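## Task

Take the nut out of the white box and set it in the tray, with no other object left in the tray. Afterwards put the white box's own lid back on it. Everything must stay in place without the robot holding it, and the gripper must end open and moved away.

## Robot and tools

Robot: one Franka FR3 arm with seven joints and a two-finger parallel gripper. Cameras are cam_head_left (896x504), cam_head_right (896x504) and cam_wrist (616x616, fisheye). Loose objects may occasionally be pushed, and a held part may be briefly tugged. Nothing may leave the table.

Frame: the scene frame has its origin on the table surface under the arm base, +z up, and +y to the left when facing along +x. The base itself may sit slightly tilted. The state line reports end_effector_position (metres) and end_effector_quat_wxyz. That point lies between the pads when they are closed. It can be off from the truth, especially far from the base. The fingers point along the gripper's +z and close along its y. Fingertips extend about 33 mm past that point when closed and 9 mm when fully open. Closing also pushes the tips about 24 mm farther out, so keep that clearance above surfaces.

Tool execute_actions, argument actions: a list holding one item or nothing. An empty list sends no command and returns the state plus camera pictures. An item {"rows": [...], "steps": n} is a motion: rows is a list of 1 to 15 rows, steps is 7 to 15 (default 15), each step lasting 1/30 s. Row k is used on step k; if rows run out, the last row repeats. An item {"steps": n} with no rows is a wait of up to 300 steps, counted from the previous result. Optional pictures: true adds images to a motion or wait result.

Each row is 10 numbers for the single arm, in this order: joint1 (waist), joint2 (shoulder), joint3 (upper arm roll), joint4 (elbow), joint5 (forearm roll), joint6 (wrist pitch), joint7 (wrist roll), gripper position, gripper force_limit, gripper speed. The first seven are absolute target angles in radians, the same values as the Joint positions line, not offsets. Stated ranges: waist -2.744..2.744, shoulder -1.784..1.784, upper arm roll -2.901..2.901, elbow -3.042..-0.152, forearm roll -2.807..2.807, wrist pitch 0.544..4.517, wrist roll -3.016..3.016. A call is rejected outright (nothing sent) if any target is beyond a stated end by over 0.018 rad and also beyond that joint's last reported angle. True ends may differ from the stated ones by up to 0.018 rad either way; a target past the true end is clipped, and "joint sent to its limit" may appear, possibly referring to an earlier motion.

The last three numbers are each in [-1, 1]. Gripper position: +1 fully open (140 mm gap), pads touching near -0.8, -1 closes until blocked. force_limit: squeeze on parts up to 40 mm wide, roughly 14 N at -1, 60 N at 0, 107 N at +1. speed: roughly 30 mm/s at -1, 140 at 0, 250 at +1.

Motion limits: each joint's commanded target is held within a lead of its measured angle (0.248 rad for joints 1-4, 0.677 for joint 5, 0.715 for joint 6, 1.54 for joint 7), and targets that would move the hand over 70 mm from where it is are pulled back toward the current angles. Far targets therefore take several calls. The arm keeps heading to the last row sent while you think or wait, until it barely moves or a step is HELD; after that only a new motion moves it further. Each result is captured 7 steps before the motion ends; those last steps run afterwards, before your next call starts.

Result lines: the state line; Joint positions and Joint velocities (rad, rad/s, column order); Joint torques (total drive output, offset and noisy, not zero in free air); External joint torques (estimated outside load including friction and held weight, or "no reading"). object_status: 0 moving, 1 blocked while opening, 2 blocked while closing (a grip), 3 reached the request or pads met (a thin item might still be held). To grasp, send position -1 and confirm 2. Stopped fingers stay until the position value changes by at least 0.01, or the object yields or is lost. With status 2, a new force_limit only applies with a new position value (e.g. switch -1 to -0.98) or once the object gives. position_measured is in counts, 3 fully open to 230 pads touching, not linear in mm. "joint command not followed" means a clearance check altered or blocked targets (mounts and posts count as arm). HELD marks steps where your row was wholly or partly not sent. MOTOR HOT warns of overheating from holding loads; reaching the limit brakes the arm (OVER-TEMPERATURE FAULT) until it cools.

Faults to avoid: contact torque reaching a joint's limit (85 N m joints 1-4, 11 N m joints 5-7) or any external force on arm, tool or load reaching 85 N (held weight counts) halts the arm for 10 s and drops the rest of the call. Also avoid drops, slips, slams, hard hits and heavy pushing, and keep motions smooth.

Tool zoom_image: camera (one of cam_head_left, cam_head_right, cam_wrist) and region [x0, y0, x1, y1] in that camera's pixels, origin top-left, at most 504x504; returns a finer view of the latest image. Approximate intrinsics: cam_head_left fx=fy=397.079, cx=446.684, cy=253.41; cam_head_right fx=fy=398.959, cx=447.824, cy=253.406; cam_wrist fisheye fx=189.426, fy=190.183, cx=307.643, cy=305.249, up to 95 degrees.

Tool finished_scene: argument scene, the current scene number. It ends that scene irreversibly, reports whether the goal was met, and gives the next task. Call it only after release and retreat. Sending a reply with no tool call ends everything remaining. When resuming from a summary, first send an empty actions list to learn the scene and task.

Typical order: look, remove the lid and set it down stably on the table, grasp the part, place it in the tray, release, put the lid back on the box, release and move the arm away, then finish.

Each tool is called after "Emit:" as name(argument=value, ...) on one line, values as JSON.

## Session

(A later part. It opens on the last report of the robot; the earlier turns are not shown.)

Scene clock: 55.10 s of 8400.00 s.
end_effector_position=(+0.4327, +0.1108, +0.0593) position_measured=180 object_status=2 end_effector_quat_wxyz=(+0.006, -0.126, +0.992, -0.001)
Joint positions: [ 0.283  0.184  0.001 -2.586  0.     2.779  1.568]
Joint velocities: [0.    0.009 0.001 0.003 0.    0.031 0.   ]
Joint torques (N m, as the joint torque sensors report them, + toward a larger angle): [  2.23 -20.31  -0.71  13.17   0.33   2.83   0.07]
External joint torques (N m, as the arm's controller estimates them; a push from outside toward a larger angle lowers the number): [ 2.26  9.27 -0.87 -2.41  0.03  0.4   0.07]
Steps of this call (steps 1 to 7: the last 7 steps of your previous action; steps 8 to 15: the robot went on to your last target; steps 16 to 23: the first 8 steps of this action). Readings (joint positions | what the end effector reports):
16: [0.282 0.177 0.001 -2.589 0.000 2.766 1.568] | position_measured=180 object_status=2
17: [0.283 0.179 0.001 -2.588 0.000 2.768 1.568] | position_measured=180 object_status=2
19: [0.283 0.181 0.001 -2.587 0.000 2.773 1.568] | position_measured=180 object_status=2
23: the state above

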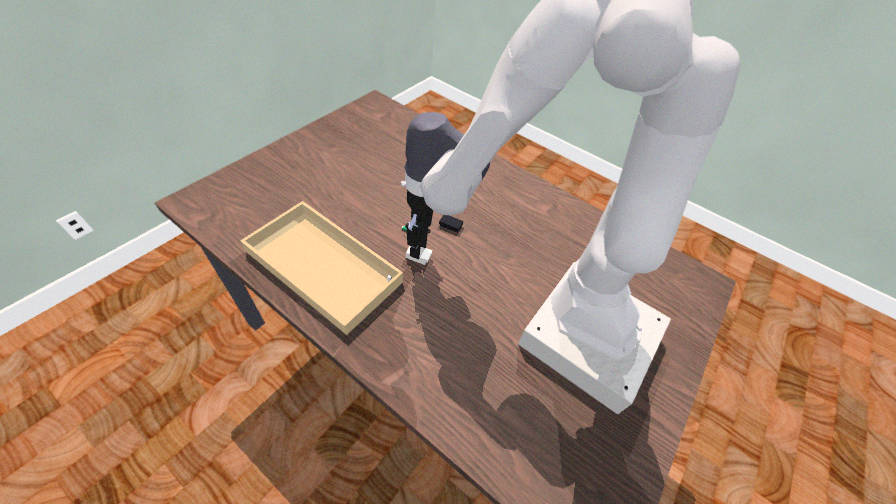

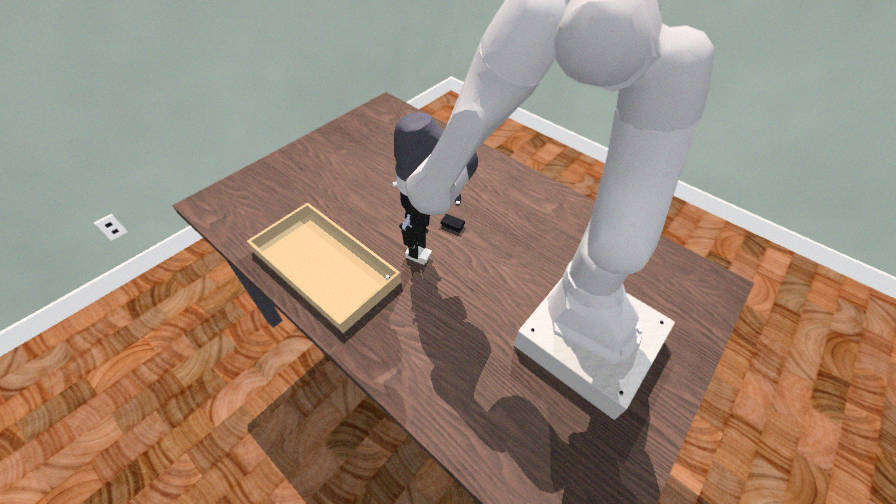

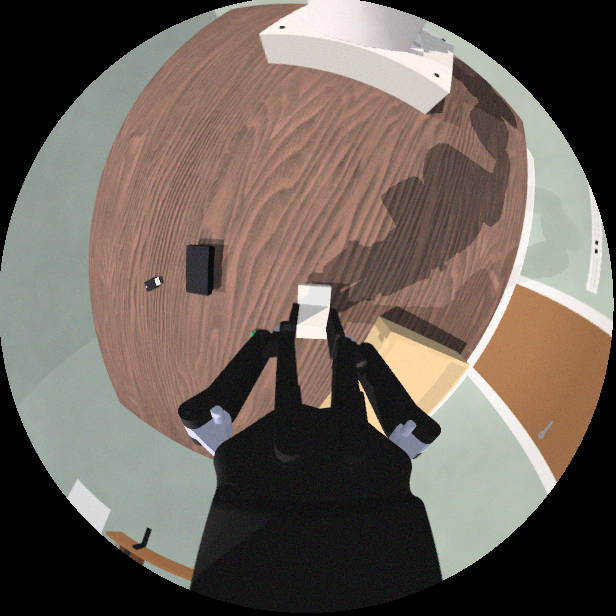

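Emit:
execute_actions(actions=[{"rows":[[0.285,0.16,0,-2.588,0,2.76,1.571,-1,-0.5,0],[0.285,0.16,0,-2.588,0,2.76,1.571,-1,-0.5,0],[0.285,0.16,0,-2.588,0,2.76,1.571,-1,-0.5,0],[0.285,0.16,0,-2.588,0,2.76,1.571,-1,-0.5,0],[0.285,0.0,0,-2.66,0,2.66,1.571,-1,-0.5,0]]}])

Emit:
execute_actions(actions=[{"rows":[[0.285,0.0,0,-2.66,0,2.66,1.571,-1,-0.5,0]]}], pictures=true)

Emit:
zoom_image(camera="cam_head_left", region=[380, 200, 470, 285])

Emit:
zoom_image(camera="cam_wrist", region=[250, 250, 380, 380])

Scene clock: 56.00 s of 8400.00 s.
end_effector_position=(+0.4246, +0.1087, +0.0999) position_measured=232 object_status=0 end_effector_quat_wxyz=(+0.018, -0.126, +0.992, +0.001)
Joint positions: [ 0.283  0.036  0.    -2.643  0.     2.714  1.569]
Joint velocities: [-0.001 -0.617  0.001 -0.111  0.001 -0.278  0.001]
Joint torques (N m, as the joint torque sensors report them, + toward a larger angle): [  1.84 -17.86  -0.37  11.52   0.42   1.43   0.06]
External joint torques (N m, as the arm's controller estimates them; a push from outside toward a larger angle lowers the number): [ 2.03 -2.53 -0.19 -1.8  -0.01 -0.26  0.06]
Steps of this call (steps 1 to 7: the last 7 steps of your previous action; steps 8 to 15: the robot went on to your last target; steps 16 to 19: nothing new was sent; steps 20 to 27: the first 8 steps of this action). Readings (joint positions | what the end effector reports):
20: [0.283 0.187 0.000 -2.586 0.000 2.784 1.569] | position_measured=183 object_status=2
21: [0.283 0.179 0.000 -2.587 0.000 2.780 1.569] | position_measured=185 object_status=2
23: [0.283 0.167 0.000 -2.587 0.000 2.775 1.569] | position_measured=212 object_status=0
27: the state above

Scene clock: 56.50 s of 8400.00 s.
end_effector_position=(+0.4106, +0.1051, +0.1047) position_measured=232 object_status=3 end_effector_quat_wxyz=(+0.003, -0.126, +0.992, -0.001)
Joint positions: [ 0.283  0.002  0.    -2.658  0.     2.665  1.569]
Joint velocities: [-0.001 -0.    -0.    -0.001  0.001 -0.017  0.   ]
Joint torques (N m, as the joint torque sensors report them, + toward a larger angle): [  1.45 -25.63  -0.33  14.73   0.38   2.33  -0.03]
External joint torques (N m, as the arm's controller estimates them; a push from outside toward a larger angle lowers the number): [ 1.57 -0.41 -0.21 -2.71 -0.01 -0.1  -0.03]
Steps of this call (steps 1 to 7: the last 7 steps of your previous action; steps 8 to 15: the first 8 steps of this action). Readings (joint positions | what the end effector reports):
8: [0.283 0.002 0.000 -2.657 0.000 2.674 1.569] | position_measured=232 object_status=3
9: [0.283 0.002 0.000 -2.658 0.000 2.672 1.569] | position_measured=232 object_status=3
11: [0.283 0.002 0.000 -2.658 0.000 2.668 1.569] | position_measured=232 object_status=3
15: the state above

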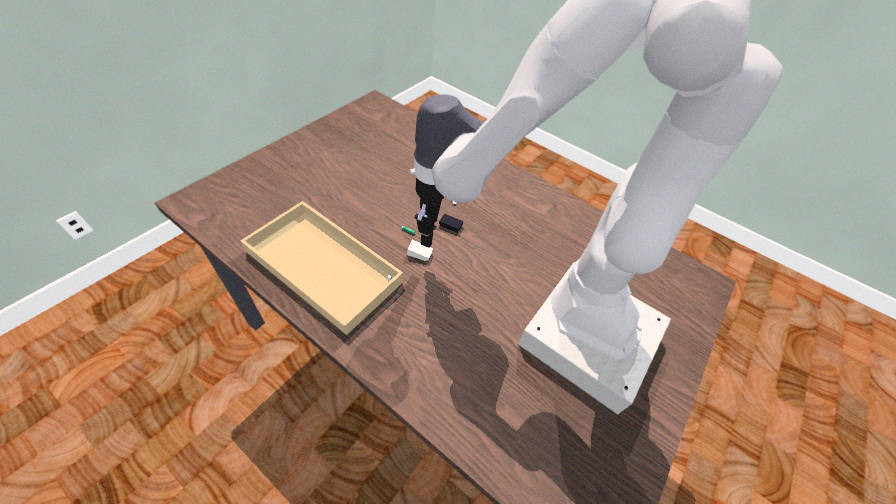

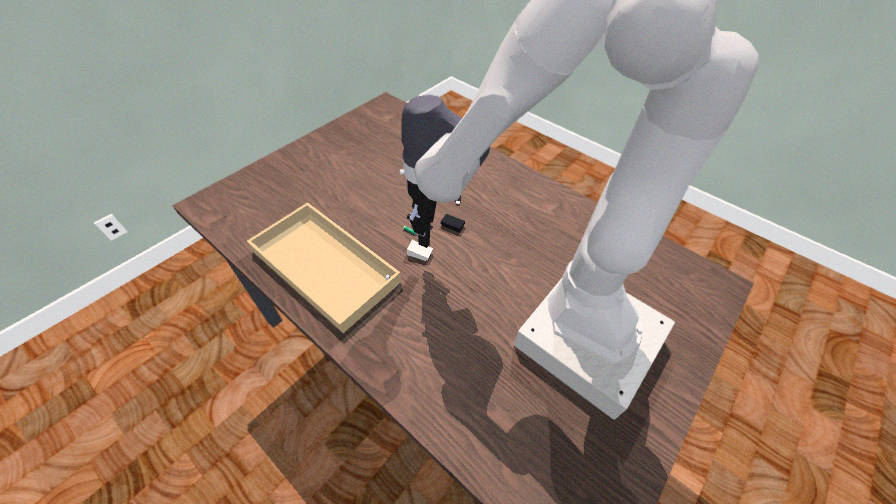

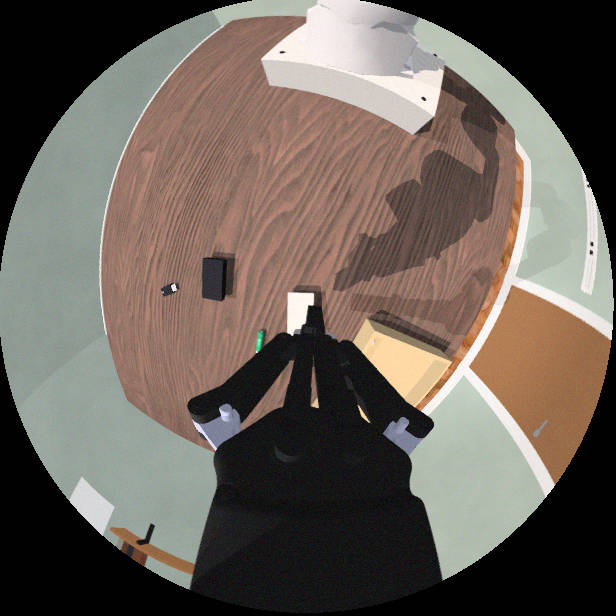

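Region (380, 200, 470, 285) of cam_head_left's 896x504 image, scaled by 5.600, with more detail than that image has.

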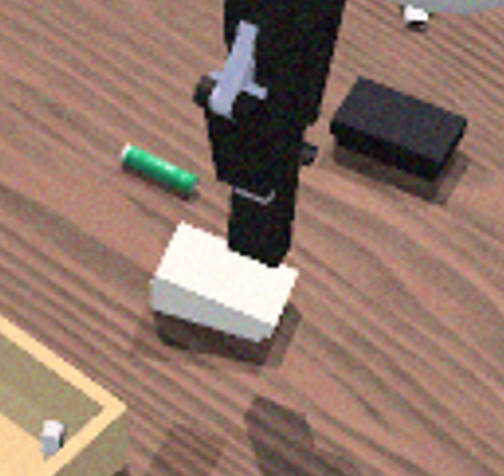

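Region (250, 250, 380, 380) of cam_wrist's 616x616 image, scaled by 3.877, with more detail than that image has.

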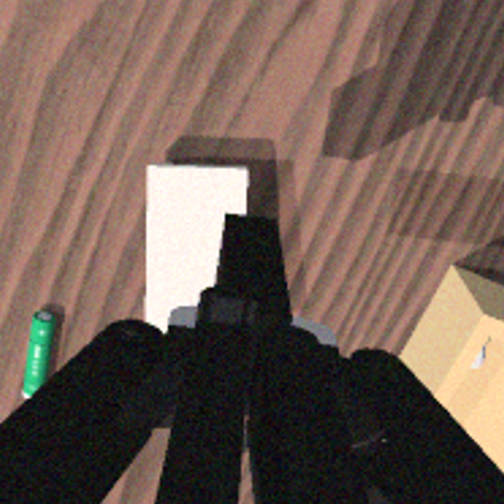

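Emit:
execute_actions(actions=[{"rows":[[0.27,-0.02,0,-2.62,0,2.6,1.571,0.3,-0.5,0]]}])

Emit:
execute_actions(actions=[{"rows":[[0.27,-0.02,0,-2.62,0,2.6,1.571,0.3,-0.5,0]]}], pictures=true)

Emit:
zoom_image(camera="cam_head_left", region=[385, 220, 455, 285])

Emit:
zoom_image(camera="cam_wrist", region=[250, 230, 380, 360])

Scene clock: 57.17 s of 8400.00 s.
end_effector_position=(+0.4240, +0.1041, +0.1221) position_measured=181 object_status=0 end_effector_quat_wxyz=(+0.007, -0.121, +0.993, -0.001)
Joint positions: [ 0.273 -0.019  0.    -2.622  0.     2.616  1.569]
Joint velocities: [-0.004  0.    -0.001  0.008  0.001 -0.079 -0.   ]
Joint torques (N m, as the joint torque sensors report them, + toward a larger angle): [  0.27 -25.23  -0.95  18.21   0.51   2.19  -0.01]
External joint torques (N m, as the arm's controller estimates them; a push from outside toward a larger angle lowers the number): [ 0.31 -0.5  -0.91  0.41  0.09 -0.18 -0.01]
Steps of this call (steps 1 to 7: the last 7 steps of your previous action; steps 8 to 12: the robot went on to your last target; steps 13 to 20: the first 8 steps of this action). Readings (joint positions | what the end effector reports):
13: [0.282 0.000 0.001 -2.653 0.000 2.652 1.569] | position_measured=232 object_status=0
14: [0.279 -0.004 0.001 -2.644 0.000 2.643 1.569] | position_measured=232 object_status=0
16: [0.275 -0.014 0.000 -2.630 0.000 2.630 1.569] | position_measured=211 object_status=0
20: the state above

Scene clock: 57.67 s of 8400.00 s.
end_effector_position=(+0.4201, +0.1031, +0.1209) position_measured=91 object_status=0 end_effector_quat_wxyz=(+0.001, -0.121, +0.993, -0.001)
Joint positions: [ 0.273 -0.02   0.    -2.622  0.     2.603  1.569]
Joint velocities: [ 0.001  0.    -0.    -0.     0.001 -0.004 -0.001]
Joint torques (N m, as the joint torque sensors report them, + toward a larger angle): [ -0.72 -25.3   -0.93  18.09   0.55   2.17   0.05]
External joint torques (N m, as the arm's controller estimates them; a push from outside toward a larger angle lowers the number): [-0.67  0.08 -0.86 -0.22  0.13 -0.24  0.05]
Steps of this call (steps 1 to 7: the last 7 steps of your previous action; steps 8 to 15: the first 8 steps of this action). Readings (joint positions | what the end effector reports):
8: [0.273 -0.019 0.000 -2.622 0.000 2.605 1.569] | position_measured=120 object_status=0
9: [0.273 -0.020 0.000 -2.622 0.000 2.605 1.569] | position_measured=112 object_status=0
11: [0.273 -0.020 0.000 -2.622 0.000 2.604 1.569] | position_measured=97 object_status=0
15: the state above

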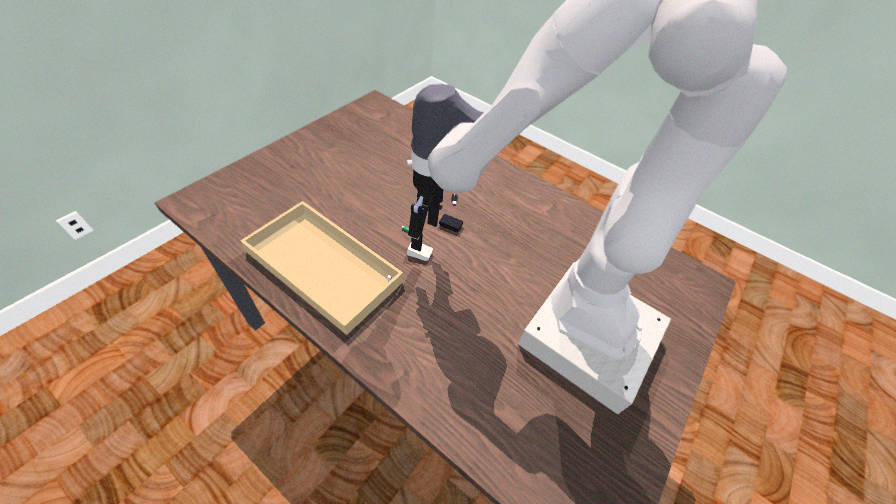

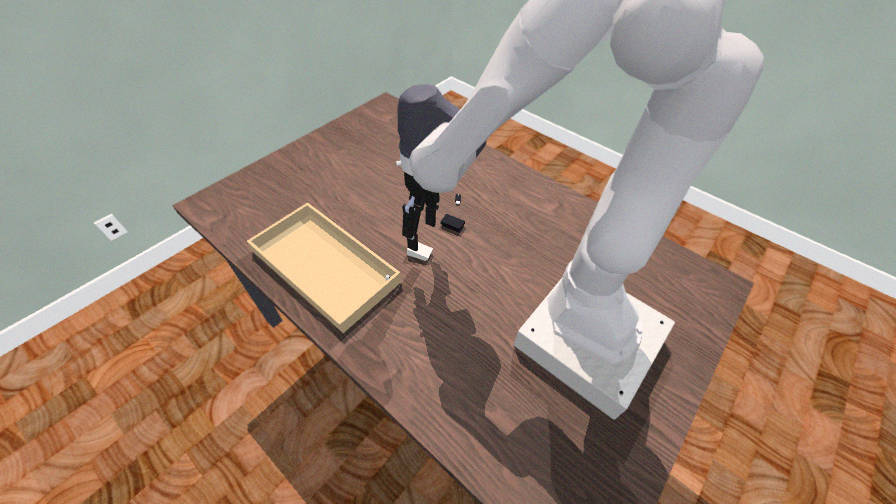

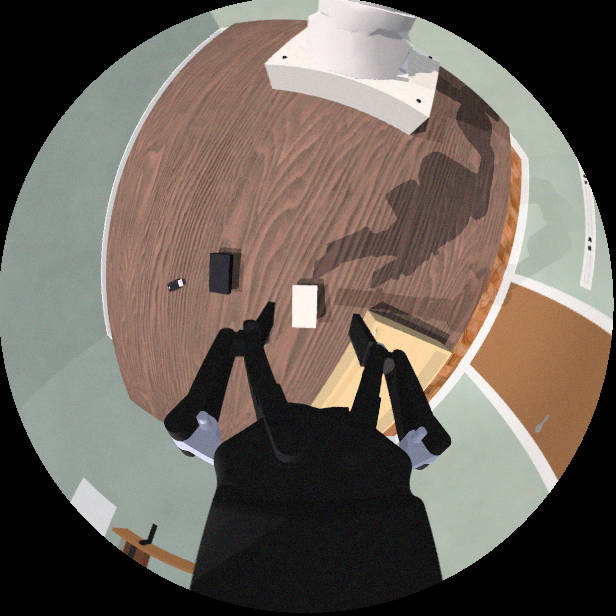

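Region (385, 220, 455, 285) of cam_head_left's 896x504 image, scaled by 7.200, with more detail than that image has; it fills the top 468 rows of this view, and the rest is white.

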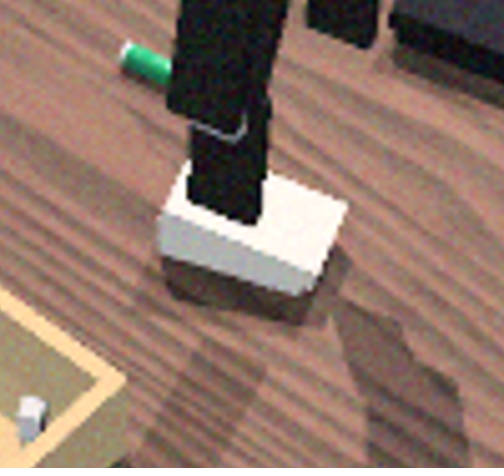

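Region (250, 230, 380, 360) of cam_wrist's 616x616 image, scaled by 3.877, with more detail than that image has.

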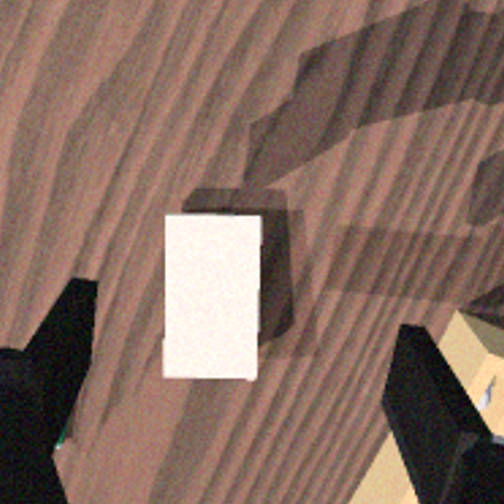

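Emit:
execute_actions(actions=[{"rows":[[0.25,0.06,0,-2.568,0,2.63,1.535,-1,-0.5,0],[0.25,0.06,0,-2.568,0,2.63,1.535,-1,-0.5,0],[0.25,0.06,0,-2.568,0,2.63,1.535,-1,-0.5,0],[0.25,0.06,0,-2.568,0,2.63,1.535,-1,-0.5,0],[0.25,0.06,0,-2.568,0,2.63,1.535,-1,-0.5,0],[0.25,0.06,0,-2.568,0,2.63,1.535,-1,-0.5,0],[0.25,0.13,0,-2.568,0,2.70,1.535,-1,-0.5,0]]}])

Emit:
execute_actions(actions=[{"rows":[[0.25,0.15,0,-2.568,0,2.718,1.535,-1,-0.5,0]]}], pictures=true)

Emit:
zoom_image(camera="cam_head_left", region=[385, 210, 465, 285])

Scene clock: 58.77 s of 8400.00 s.
end_effector_position=(+0.4370, +0.0978, +0.0976) position_measured=142 object_status=0 end_effector_quat_wxyz=(-0.003, -0.119, +0.993, -0.002)
Joint positions: [ 0.253  0.084  0.    -2.568  0.     2.645  1.551]
Joint velocities: [-0.005  0.557  0.001  0.032  0.     0.341 -0.043]
Joint torques (N m, as the joint torque sensors report them, + toward a larger angle): [  0.12 -27.47  -1.02  15.3    0.48   2.32  -0.16]
External joint torques (N m, as the arm's controller estimates them; a push from outside toward a larger angle lowers the number): [ 0.    1.43 -1.21  0.99  0.19  0.55 -0.16]
Steps of this call (steps 1 to 7: the last 7 steps of your previous action; steps 8 to 15: the robot went on to your last target; steps 16 to 25: nothing new was sent; steps 26 to 33: the first 8 steps of this action). Readings (joint positions | what the end effector reports):
26: [0.270 -0.007 0.002 -2.610 0.000 2.605 1.566] | position_measured=91 object_status=0
27: [0.265 0.014 0.002 -2.595 0.000 2.610 1.563] | position_measured=96 object_status=0
29: [0.257 0.042 0.001 -2.580 0.000 2.616 1.558] | position_measured=112 object_status=0
33: the state above

Scene clock: 59.27 s of 8400.00 s.
end_effector_position=(+0.4365, +0.0975, +0.0743) position_measured=232 object_status=0 end_effector_quat_wxyz=(-0.003, -0.124, +0.992, -0.002)
Joint positions: [ 0.253  0.148  0.    -2.568  0.     2.709  1.541]
Joint velocities: [ 0.001  0.004 -0.     0.001  0.     0.042 -0.009]
Joint torques (N m, as the joint torque sensors report them, + toward a larger angle): [ -0.78 -29.64  -0.72  15.55   0.4    2.73  -0.29]
External joint torques (N m, as the arm's controller estimates them; a push from outside toward a larger angle lowers the number): [-0.7  -0.17 -0.78 -1.1   0.06  0.32 -0.29]
Steps of this call (steps 1 to 7: the last 7 steps of your previous action; steps 8 to 15: the first 8 steps of this action). Readings (joint positions | what the end effector reports):
8: [0.253 0.131 0.000 -2.569 0.000 2.689 1.544] | position_measured=203 object_status=0
9: [0.253 0.136 0.000 -2.568 0.000 2.694 1.543] | position_measured=210 object_status=0
11: [0.253 0.144 0.000 -2.568 0.000 2.701 1.542] | position_measured=225 object_status=0
15: the state above

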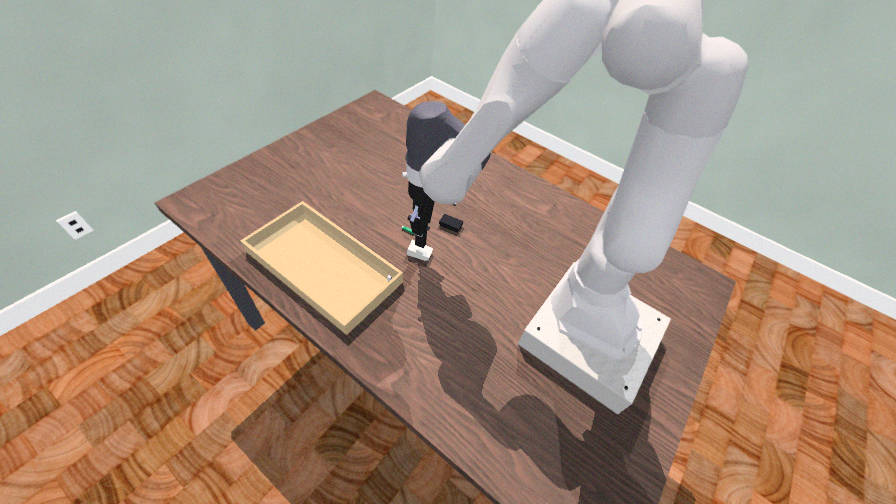

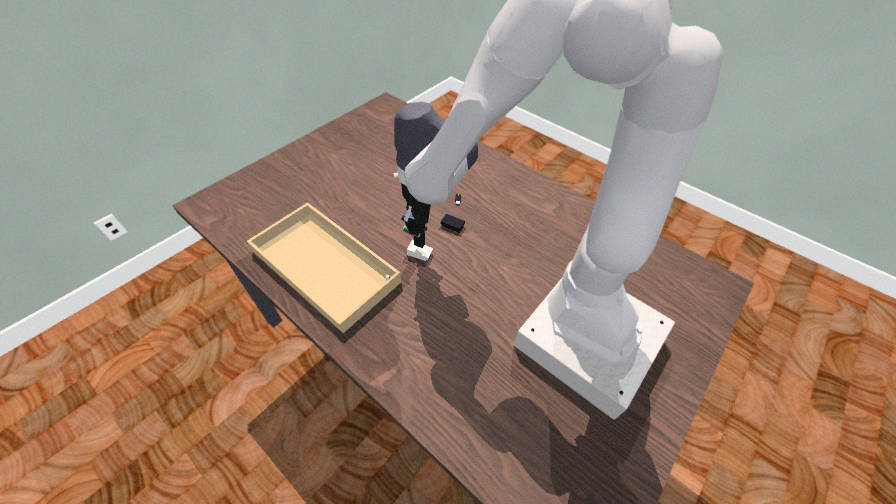

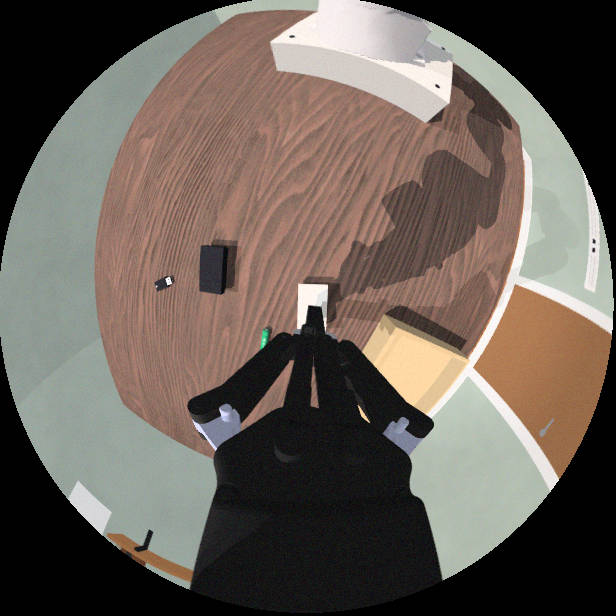

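Region (385, 210, 465, 285) of cam_head_left's 896x504 image, scaled by 6.300, with more detail than that image has; it fills the top 472 rows of this view, and the rest is white.

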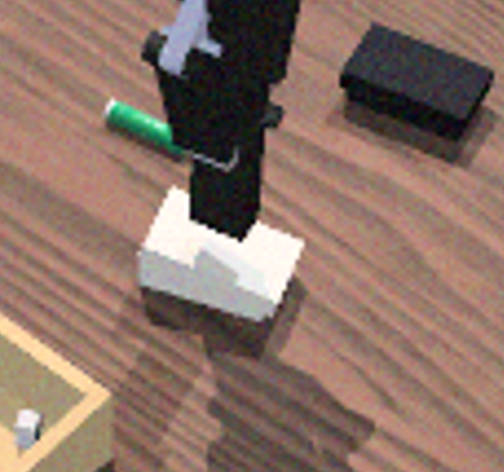

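Emit:
execute_actions(actions=[{"rows":[[0.25,0.16,0,-2.568,0,2.728,1.535,-1,-0.5,0],[0.25,0.17,0,-2.568,0,2.738,1.535,-1,-0.5,0],[0.25,0.18,0,-2.568,0,2.748,1.535,-1,-0.5,0],[0.25,0.188,0,-2.568,0,2.756,1.535,-1,-0.5,0]]}])

Emit:
execute_actions(actions=[{"rows":[[0.25,0.188,0,-2.568,0,2.756,1.535,-1,-0.5,0]]}], pictures=true)

Emit:
zoom_image(camera="cam_head_left", region=[385, 210, 465, 285])

Scene clock: 59.90 s of 8400.00 s.
end_effector_position=(+0.4348, +0.0971, +0.0608) position_measured=232 object_status=3 end_effector_quat_wxyz=(-0.005, -0.126, +0.992, -0.002)
Joint positions: [ 0.253  0.185  0.    -2.568  0.     2.742  1.539]
Joint velocities: [-0.001  0.041 -0.    -0.    -0.     0.064 -0.001]
Joint torques (N m, as the joint torque sensors report them, + toward a larger angle): [ -0.48 -30.26   0.03  14.36   0.36   3.04  -0.15]
External joint torques (N m, as the arm's controller estimates them; a push from outside toward a larger angle lowers the number): [-0.37  0.95 -0.04 -2.32  0.05  0.52 -0.15]
Steps of this call (steps 1 to 7: the last 7 steps of your previous action; steps 8 to 11: the robot went on to your last target; steps 12 to 19: the first 8 steps of this action). Readings (joint positions | what the end effector reports):
12: [0.253 0.150 0.000 -2.568 0.000 2.717 1.539] | position_measured=232 object_status=3
13: [0.253 0.153 0.000 -2.568 0.000 2.720 1.539] | position_measured=232 object_status=3
15: [0.253 0.167 0.000 -2.568 0.000 2.730 1.539] | position_measured=232 object_status=3
19: the state above

Scene clock: 60.40 s of 8400.00 s.
end_effector_position=(+0.4378, +0.0978, +0.0611) position_measured=232 object_status=3 end_effector_quat_wxyz=(-0.000, -0.126, +0.992, -0.001)
Joint positions: [ 0.253  0.187  0.    -2.568  0.     2.753  1.538]
Joint velocities: [ 0.     0.001 -0.001  0.    -0.     0.004  0.001]
Joint torques (N m, as the joint torque sensors report them, + toward a larger angle): [ -0.51 -28.81  -0.22  15.22   0.4    2.94  -0.26]
External joint torques (N m, as the arm's controller estimates them; a push from outside toward a larger angle lowers the number): [-0.44  0.98 -0.32 -0.6   0.09  0.54 -0.26]
Steps of this call (steps 1 to 7: the last 7 steps of your previous action; steps 8 to 15: the first 8 steps of this action). Readings (joint positions | what the end effector reports):
8: [0.253 0.187 0.000 -2.568 0.000 2.751 1.538] | position_measured=232 object_status=3
9: [0.253 0.187 0.000 -2.568 0.000 2.752 1.538] | position_measured=232 object_status=3
11: [0.253 0.187 0.000 -2.568 0.000 2.752 1.538] | position_measured=232 object_status=3
15: the state above

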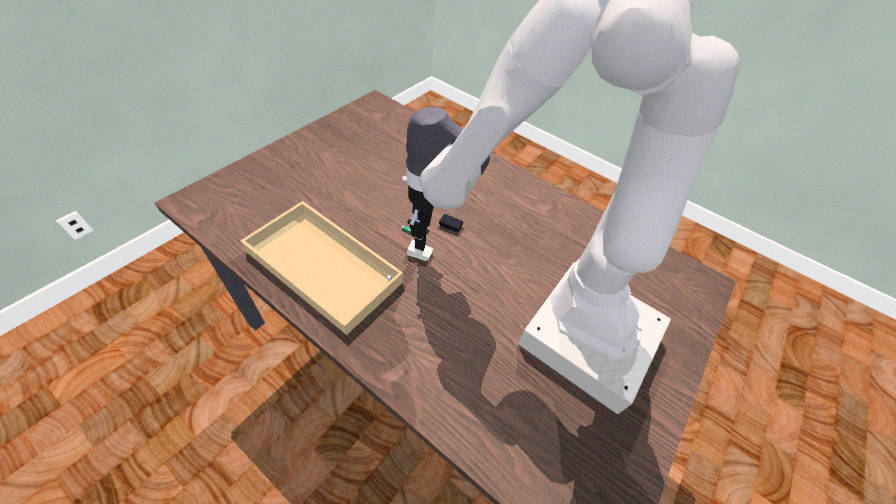

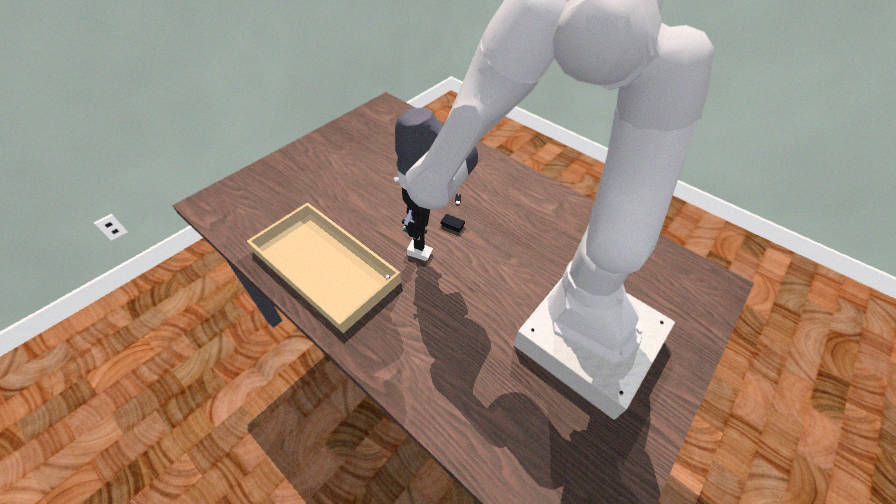

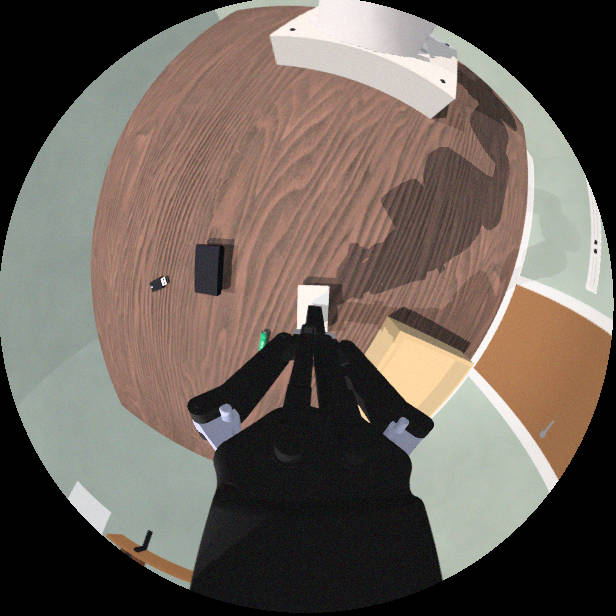

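Region (385, 210, 465, 285) of cam_head_left's 896x504 image, scaled by 6.300, with more detail than that image has; it fills the top 472 rows of this view, and the rest is white.

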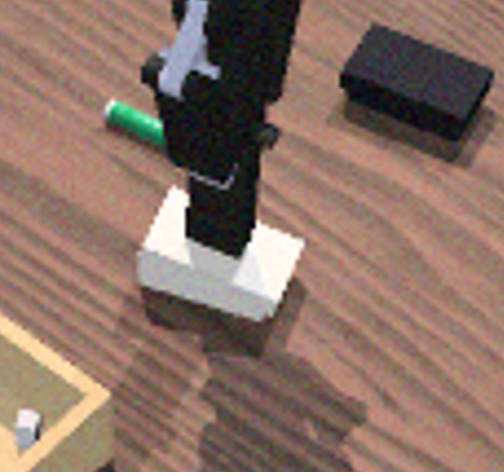

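Emit:
execute_actions(actions=[{"rows":[[0.25,0.200,0,-2.568,0,2.768,1.535,-1,0,0]],"steps":15}])

Emit:
execute_actions(actions=[{"rows":[[0.25,0.212,0,-2.553,0,2.765,1.535,-1,0,0]],"steps":15}], pictures=true)

Scene clock: 61.83 s of 8400.00 s.
end_effector_position=(+0.4387, +0.0979, +0.0587) position_measured=233 object_status=3 end_effector_quat_wxyz=(+0.002, -0.126, +0.992, -0.001)
Joint positions: [ 0.253  0.194  0.    -2.568  0.     2.764  1.538]
Joint velocities: [ 0.     0.005 -0.    -0.     0.001  0.013 -0.001]
Joint torques (N m, as the joint torque sensors report them, + toward a larger angle): [ -0.62 -26.19  -1.    14.99   0.34   2.81  -0.18]
External joint torques (N m, as the arm's controller estimates them; a push from outside toward a larger angle lowers the number): [-0.47  3.82 -1.04 -0.75  0.02  0.39 -0.18]
Steps of this call (steps 1 to 7: the last 7 steps of your previous action; steps 8 to 15: the robot went on to your last target; steps 16 to 35: nothing new was sent; steps 36 to 43: the first 8 steps of this action). Readings (joint positions | what the end effector reports):
36: [0.253 0.188 0.000 -2.568 0.000 2.756 1.538] | position_measured=232 object_status=3
37: [0.253 0.191 0.000 -2.568 0.000 2.758 1.538] | position_measured=233 object_status=3
39: [0.253 0.194 0.000 -2.568 0.000 2.761 1.538] | position_measured=233 object_status=3
43: the state above

Scene clock: 62.33 s of 8400.00 s.
end_effector_position=(+0.4445, +0.0992, +0.0585) position_measured=233 object_status=3 end_effector_quat_wxyz=(+0.004, -0.126, +0.992, -0.001)
Joint positions: [ 0.252  0.205  0.    -2.553  0.     2.765  1.538]
Joint velocities: [ 0.     0.008 -0.002  0.006 -0.001  0.001  0.   ]
Joint torques (N m, as the joint torque sensors report them, + toward a larger angle): [ -0.7  -25.84  -0.96  15.23   0.38   2.41  -0.23]
External joint torques (N m, as the arm's controller estimates them; a push from outside toward a larger angle lowers the number): [-0.57  4.43 -1.03 -0.44  0.07  0.01 -0.23]
Steps of this call (steps 1 to 7: the last 7 steps of your previous action; steps 8 to 15: the first 8 steps of this action). Readings (joint positions | what the end effector reports):
8: [0.252 0.197 0.000 -2.565 0.000 2.765 1.538] | position_measured=233 object_status=3
9: [0.252 0.200 0.000 -2.561 0.000 2.765 1.538] | position_measured=233 object_status=3
11: [0.252 0.203 0.000 -2.556 0.000 2.765 1.538] | position_measured=233 object_status=3
15: the state above

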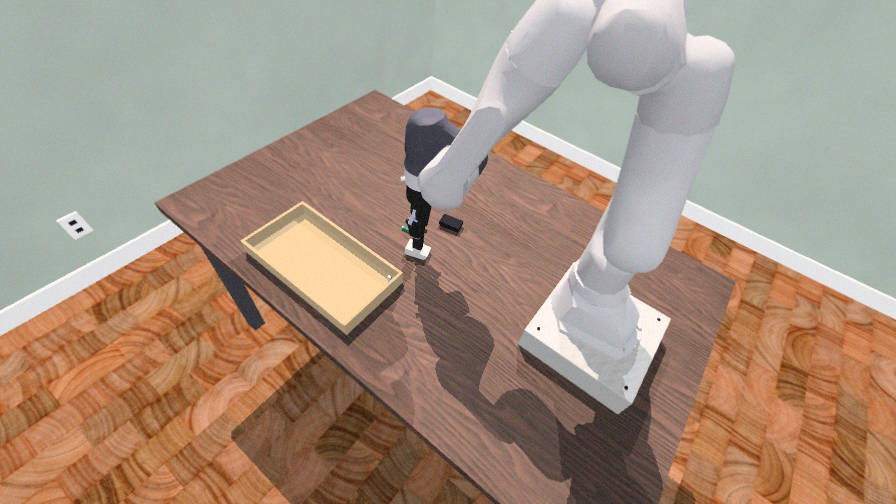

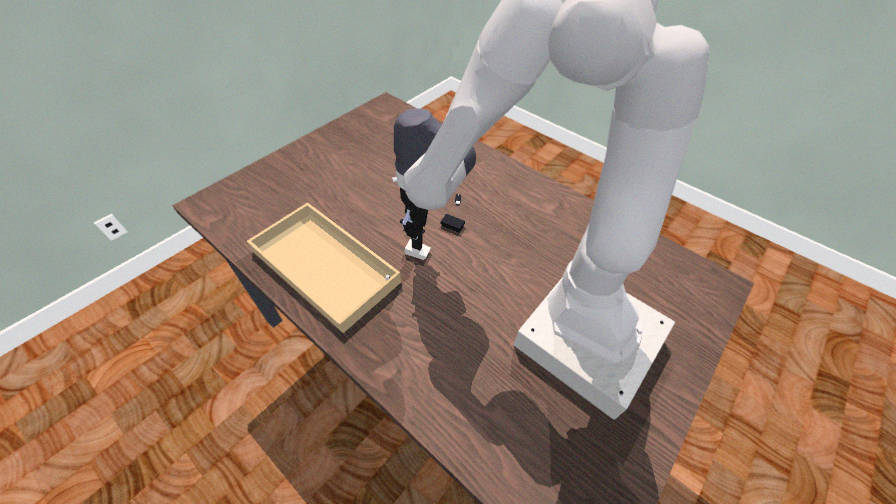

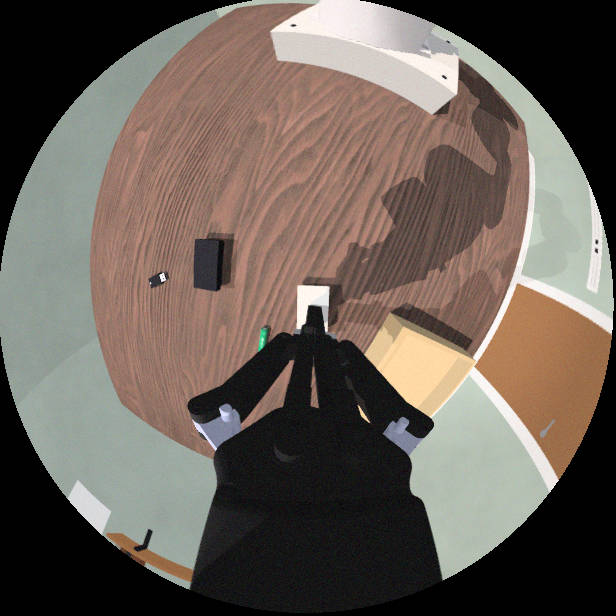

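Raise and look.

Emit:
execute_actions(actions=[{"rows":[[0.25,0.225,0,-2.545,0,2.77,1.535,-1,0,0],[0.25,0.225,0,-2.545,0,2.77,1.535,-1,0,0],[0.25,0.225,0,-2.545,0,2.77,1.535,-1,0,0],[0.25,0.225,0,-2.545,0,2.77,1.535,-1,0,0],[0.25,0.225,0,-2.545,0,2.77,1.535,-1,0,0],[0.25,0.225,0,-2.545,0,2.77,1.535,-1,0,0],[0.25,0.225,0,-2.545,0,2.77,1.535,-1,0,0],[0.25,0.225,0,-2.545,0,2.77,1.535,-1,0,0],[0.25,0.225,0,-2.545,0,2.77,1.535,-1,0,0],[0.25,0.225,0,-2.545,0,2.77,1.535,-1,0,0],[0.25,0.1,0,-2.5,0,2.6,1.535,-1,0,0]],"steps":15}])

Emit:
execute_actions(actions=[{"rows":[[0.1,-0.1,0,-2.4,0,2.3,1.535,-1,0,0]],"steps":15}])

Emit:
execute_actions(actions=[])

Emit:
zoom_image(camera="cam_head_left", region=[370,210,470,290])

Scene clock: 63.03 s of 8400.00 s.
end_effector_position=(+0.4489, +0.1002, +0.0581) position_measured=233 object_status=3 end_effector_quat_wxyz=(+0.007, -0.126, +0.992, -0.001)
Joint positions: [ 0.252  0.213  0.    -2.543  0.     2.768  1.538]
Joint velocities: [-0.     0.004  0.     0.005  0.001  0.006  0.001]
Joint torques (N m, as the joint torque sensors report them, + toward a larger angle): [ -0.88 -22.23  -0.02  13.15   0.46   2.77  -0.28]
External joint torques (N m, as the arm's controller estimates them; a push from outside toward a larger angle lowers the number): [-0.84  8.52 -0.19 -2.73  0.16  0.32 -0.28]
Steps of this call (steps 1 to 7: the last 7 steps of your previous action; steps 8 to 13: the robot went on to your last target; steps 14 to 21: the first 8 steps of this action). Readings (joint positions | what the end effector reports):
14: [0.252 0.207 0.000 -2.551 0.000 2.766 1.538] | position_measured=233 object_status=3
15: [0.252 0.209 0.000 -2.548 0.000 2.766 1.538] | position_measured=233 object_status=3
17: [0.252 0.212 0.000 -2.545 0.000 2.767 1.538] | position_measured=233 object_status=3
21: the state above

Scene clock: 63.53 s of 8400.00 s.
end_effector_position=(+0.5110, +0.0377, +0.2265) position_measured=233 object_status=3 end_effector_quat_wxyz=(+0.052, -0.053, +0.997, -0.000)
Joint positions: [ 0.11  -0.093 -0.004 -2.401 -0.     2.411  1.538]
Joint velocities: [-0.212 -0.295 -0.042  0.147 -0.001 -0.597 -0.001]
Joint torques (N m, as the joint torque sensors report them, + toward a larger angle): [  5.98 -15.97   4.66  14.75   0.76   0.98  -0.17]
External joint torques (N m, as the arm's controller estimates them; a push from outside toward a larger angle lowers the number): [ 0.23 -1.53 -1.01  0.93  0.37 -0.37 -0.17]
Steps of this call (steps 1 to 7: the last 7 steps of your previous action; steps 8 to 15: the first 8 steps of this action). Readings (joint positions | what the end effector reports):
8: [0.240 0.094 0.007 -2.496 -0.000 2.635 1.538] | position_measured=233 object_status=3
9: [0.220 0.064 0.009 -2.483 -0.000 2.599 1.538] | position_measured=233 object_status=3
11: [0.174 -0.000 0.007 -2.450 -0.000 2.529 1.538] | position_measured=233 object_status=3
15: the state above

Scene clock: 63.77 s of 8400.00 s.
end_effector_position=(+0.4891, +0.0333, +0.2233) position_measured=233 object_status=3 end_effector_quat_wxyz=(+0.017, -0.050, +0.999, -0.001)
Joint positions: [ 0.102 -0.101 -0.002 -2.398 -0.     2.33   1.538]
Joint velocities: [-0.002  0.006  0.01  -0.003 -0.001 -0.169  0.001]
Joint torques (N m, as the joint torque sensors report them, + toward a larger angle): [  0.44 -25.89  -0.51  19.41   0.8    2.27  -0.18]
External joint torques (N m, as the arm's controller estimates them; a push from outside toward a larger angle lowers the number): [ 0.75  0.85 -0.14 -3.18  0.18 -0.34 -0.17]
Kept back: nothing.
Steps of this call (steps 1 to 7: the last 7 steps of your previous action). Readings (joint positions | what the end effector reports):
1: [0.105 -0.100 -0.005 -2.398 -0.000 2.393 1.538] | position_measured=233 object_status=3
2: [0.102 -0.102 -0.005 -2.397 -0.000 2.377 1.538] | position_measured=233 object_status=3
4: [0.102 -0.102 -0.004 -2.398 -0.000 2.353 1.538] | position_measured=233 object_status=3
7: the state above

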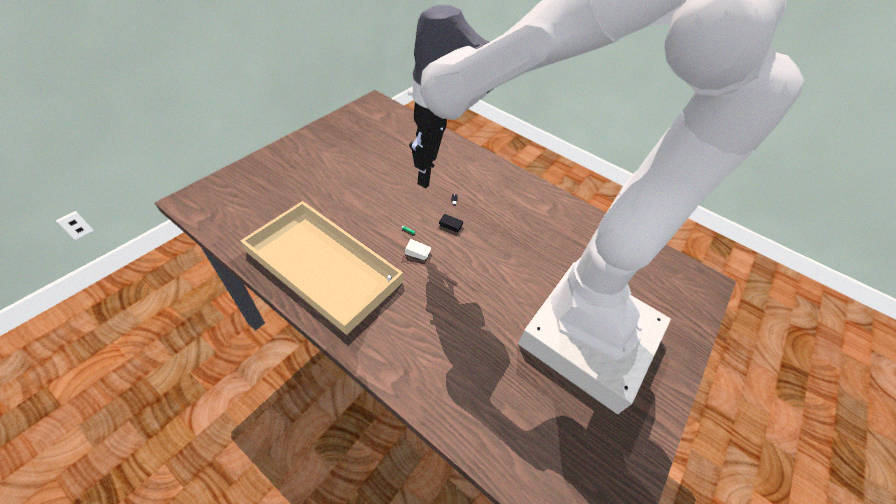

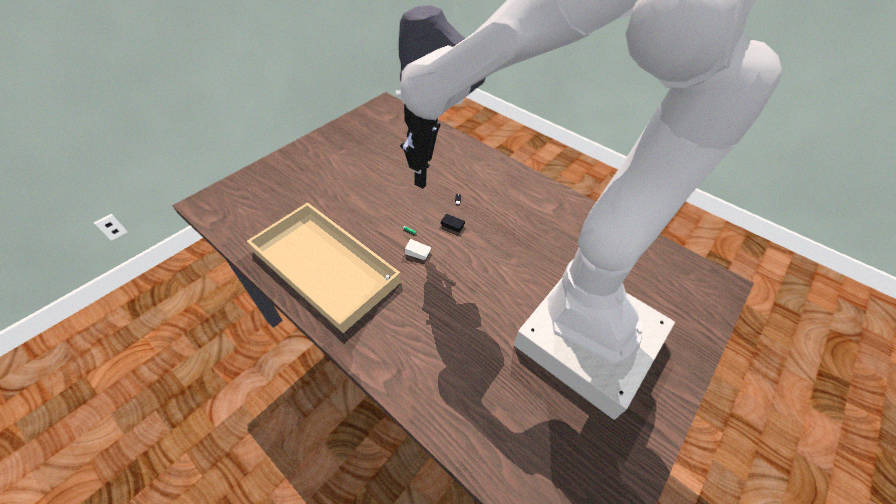

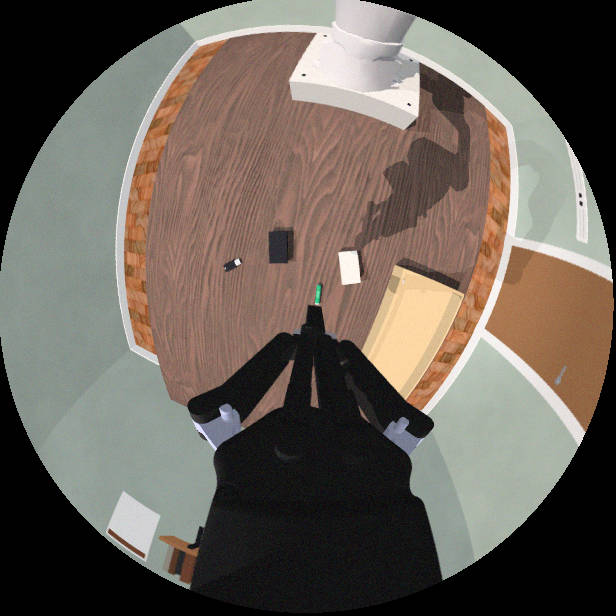

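Region (370, 210, 470, 290) of cam_head_left's 896x504 image, scaled by 5.040, with more detail than that image has; it fills the top 403 rows of this view, and the rest is white.

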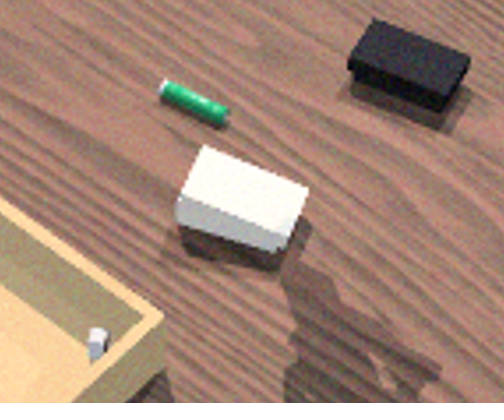

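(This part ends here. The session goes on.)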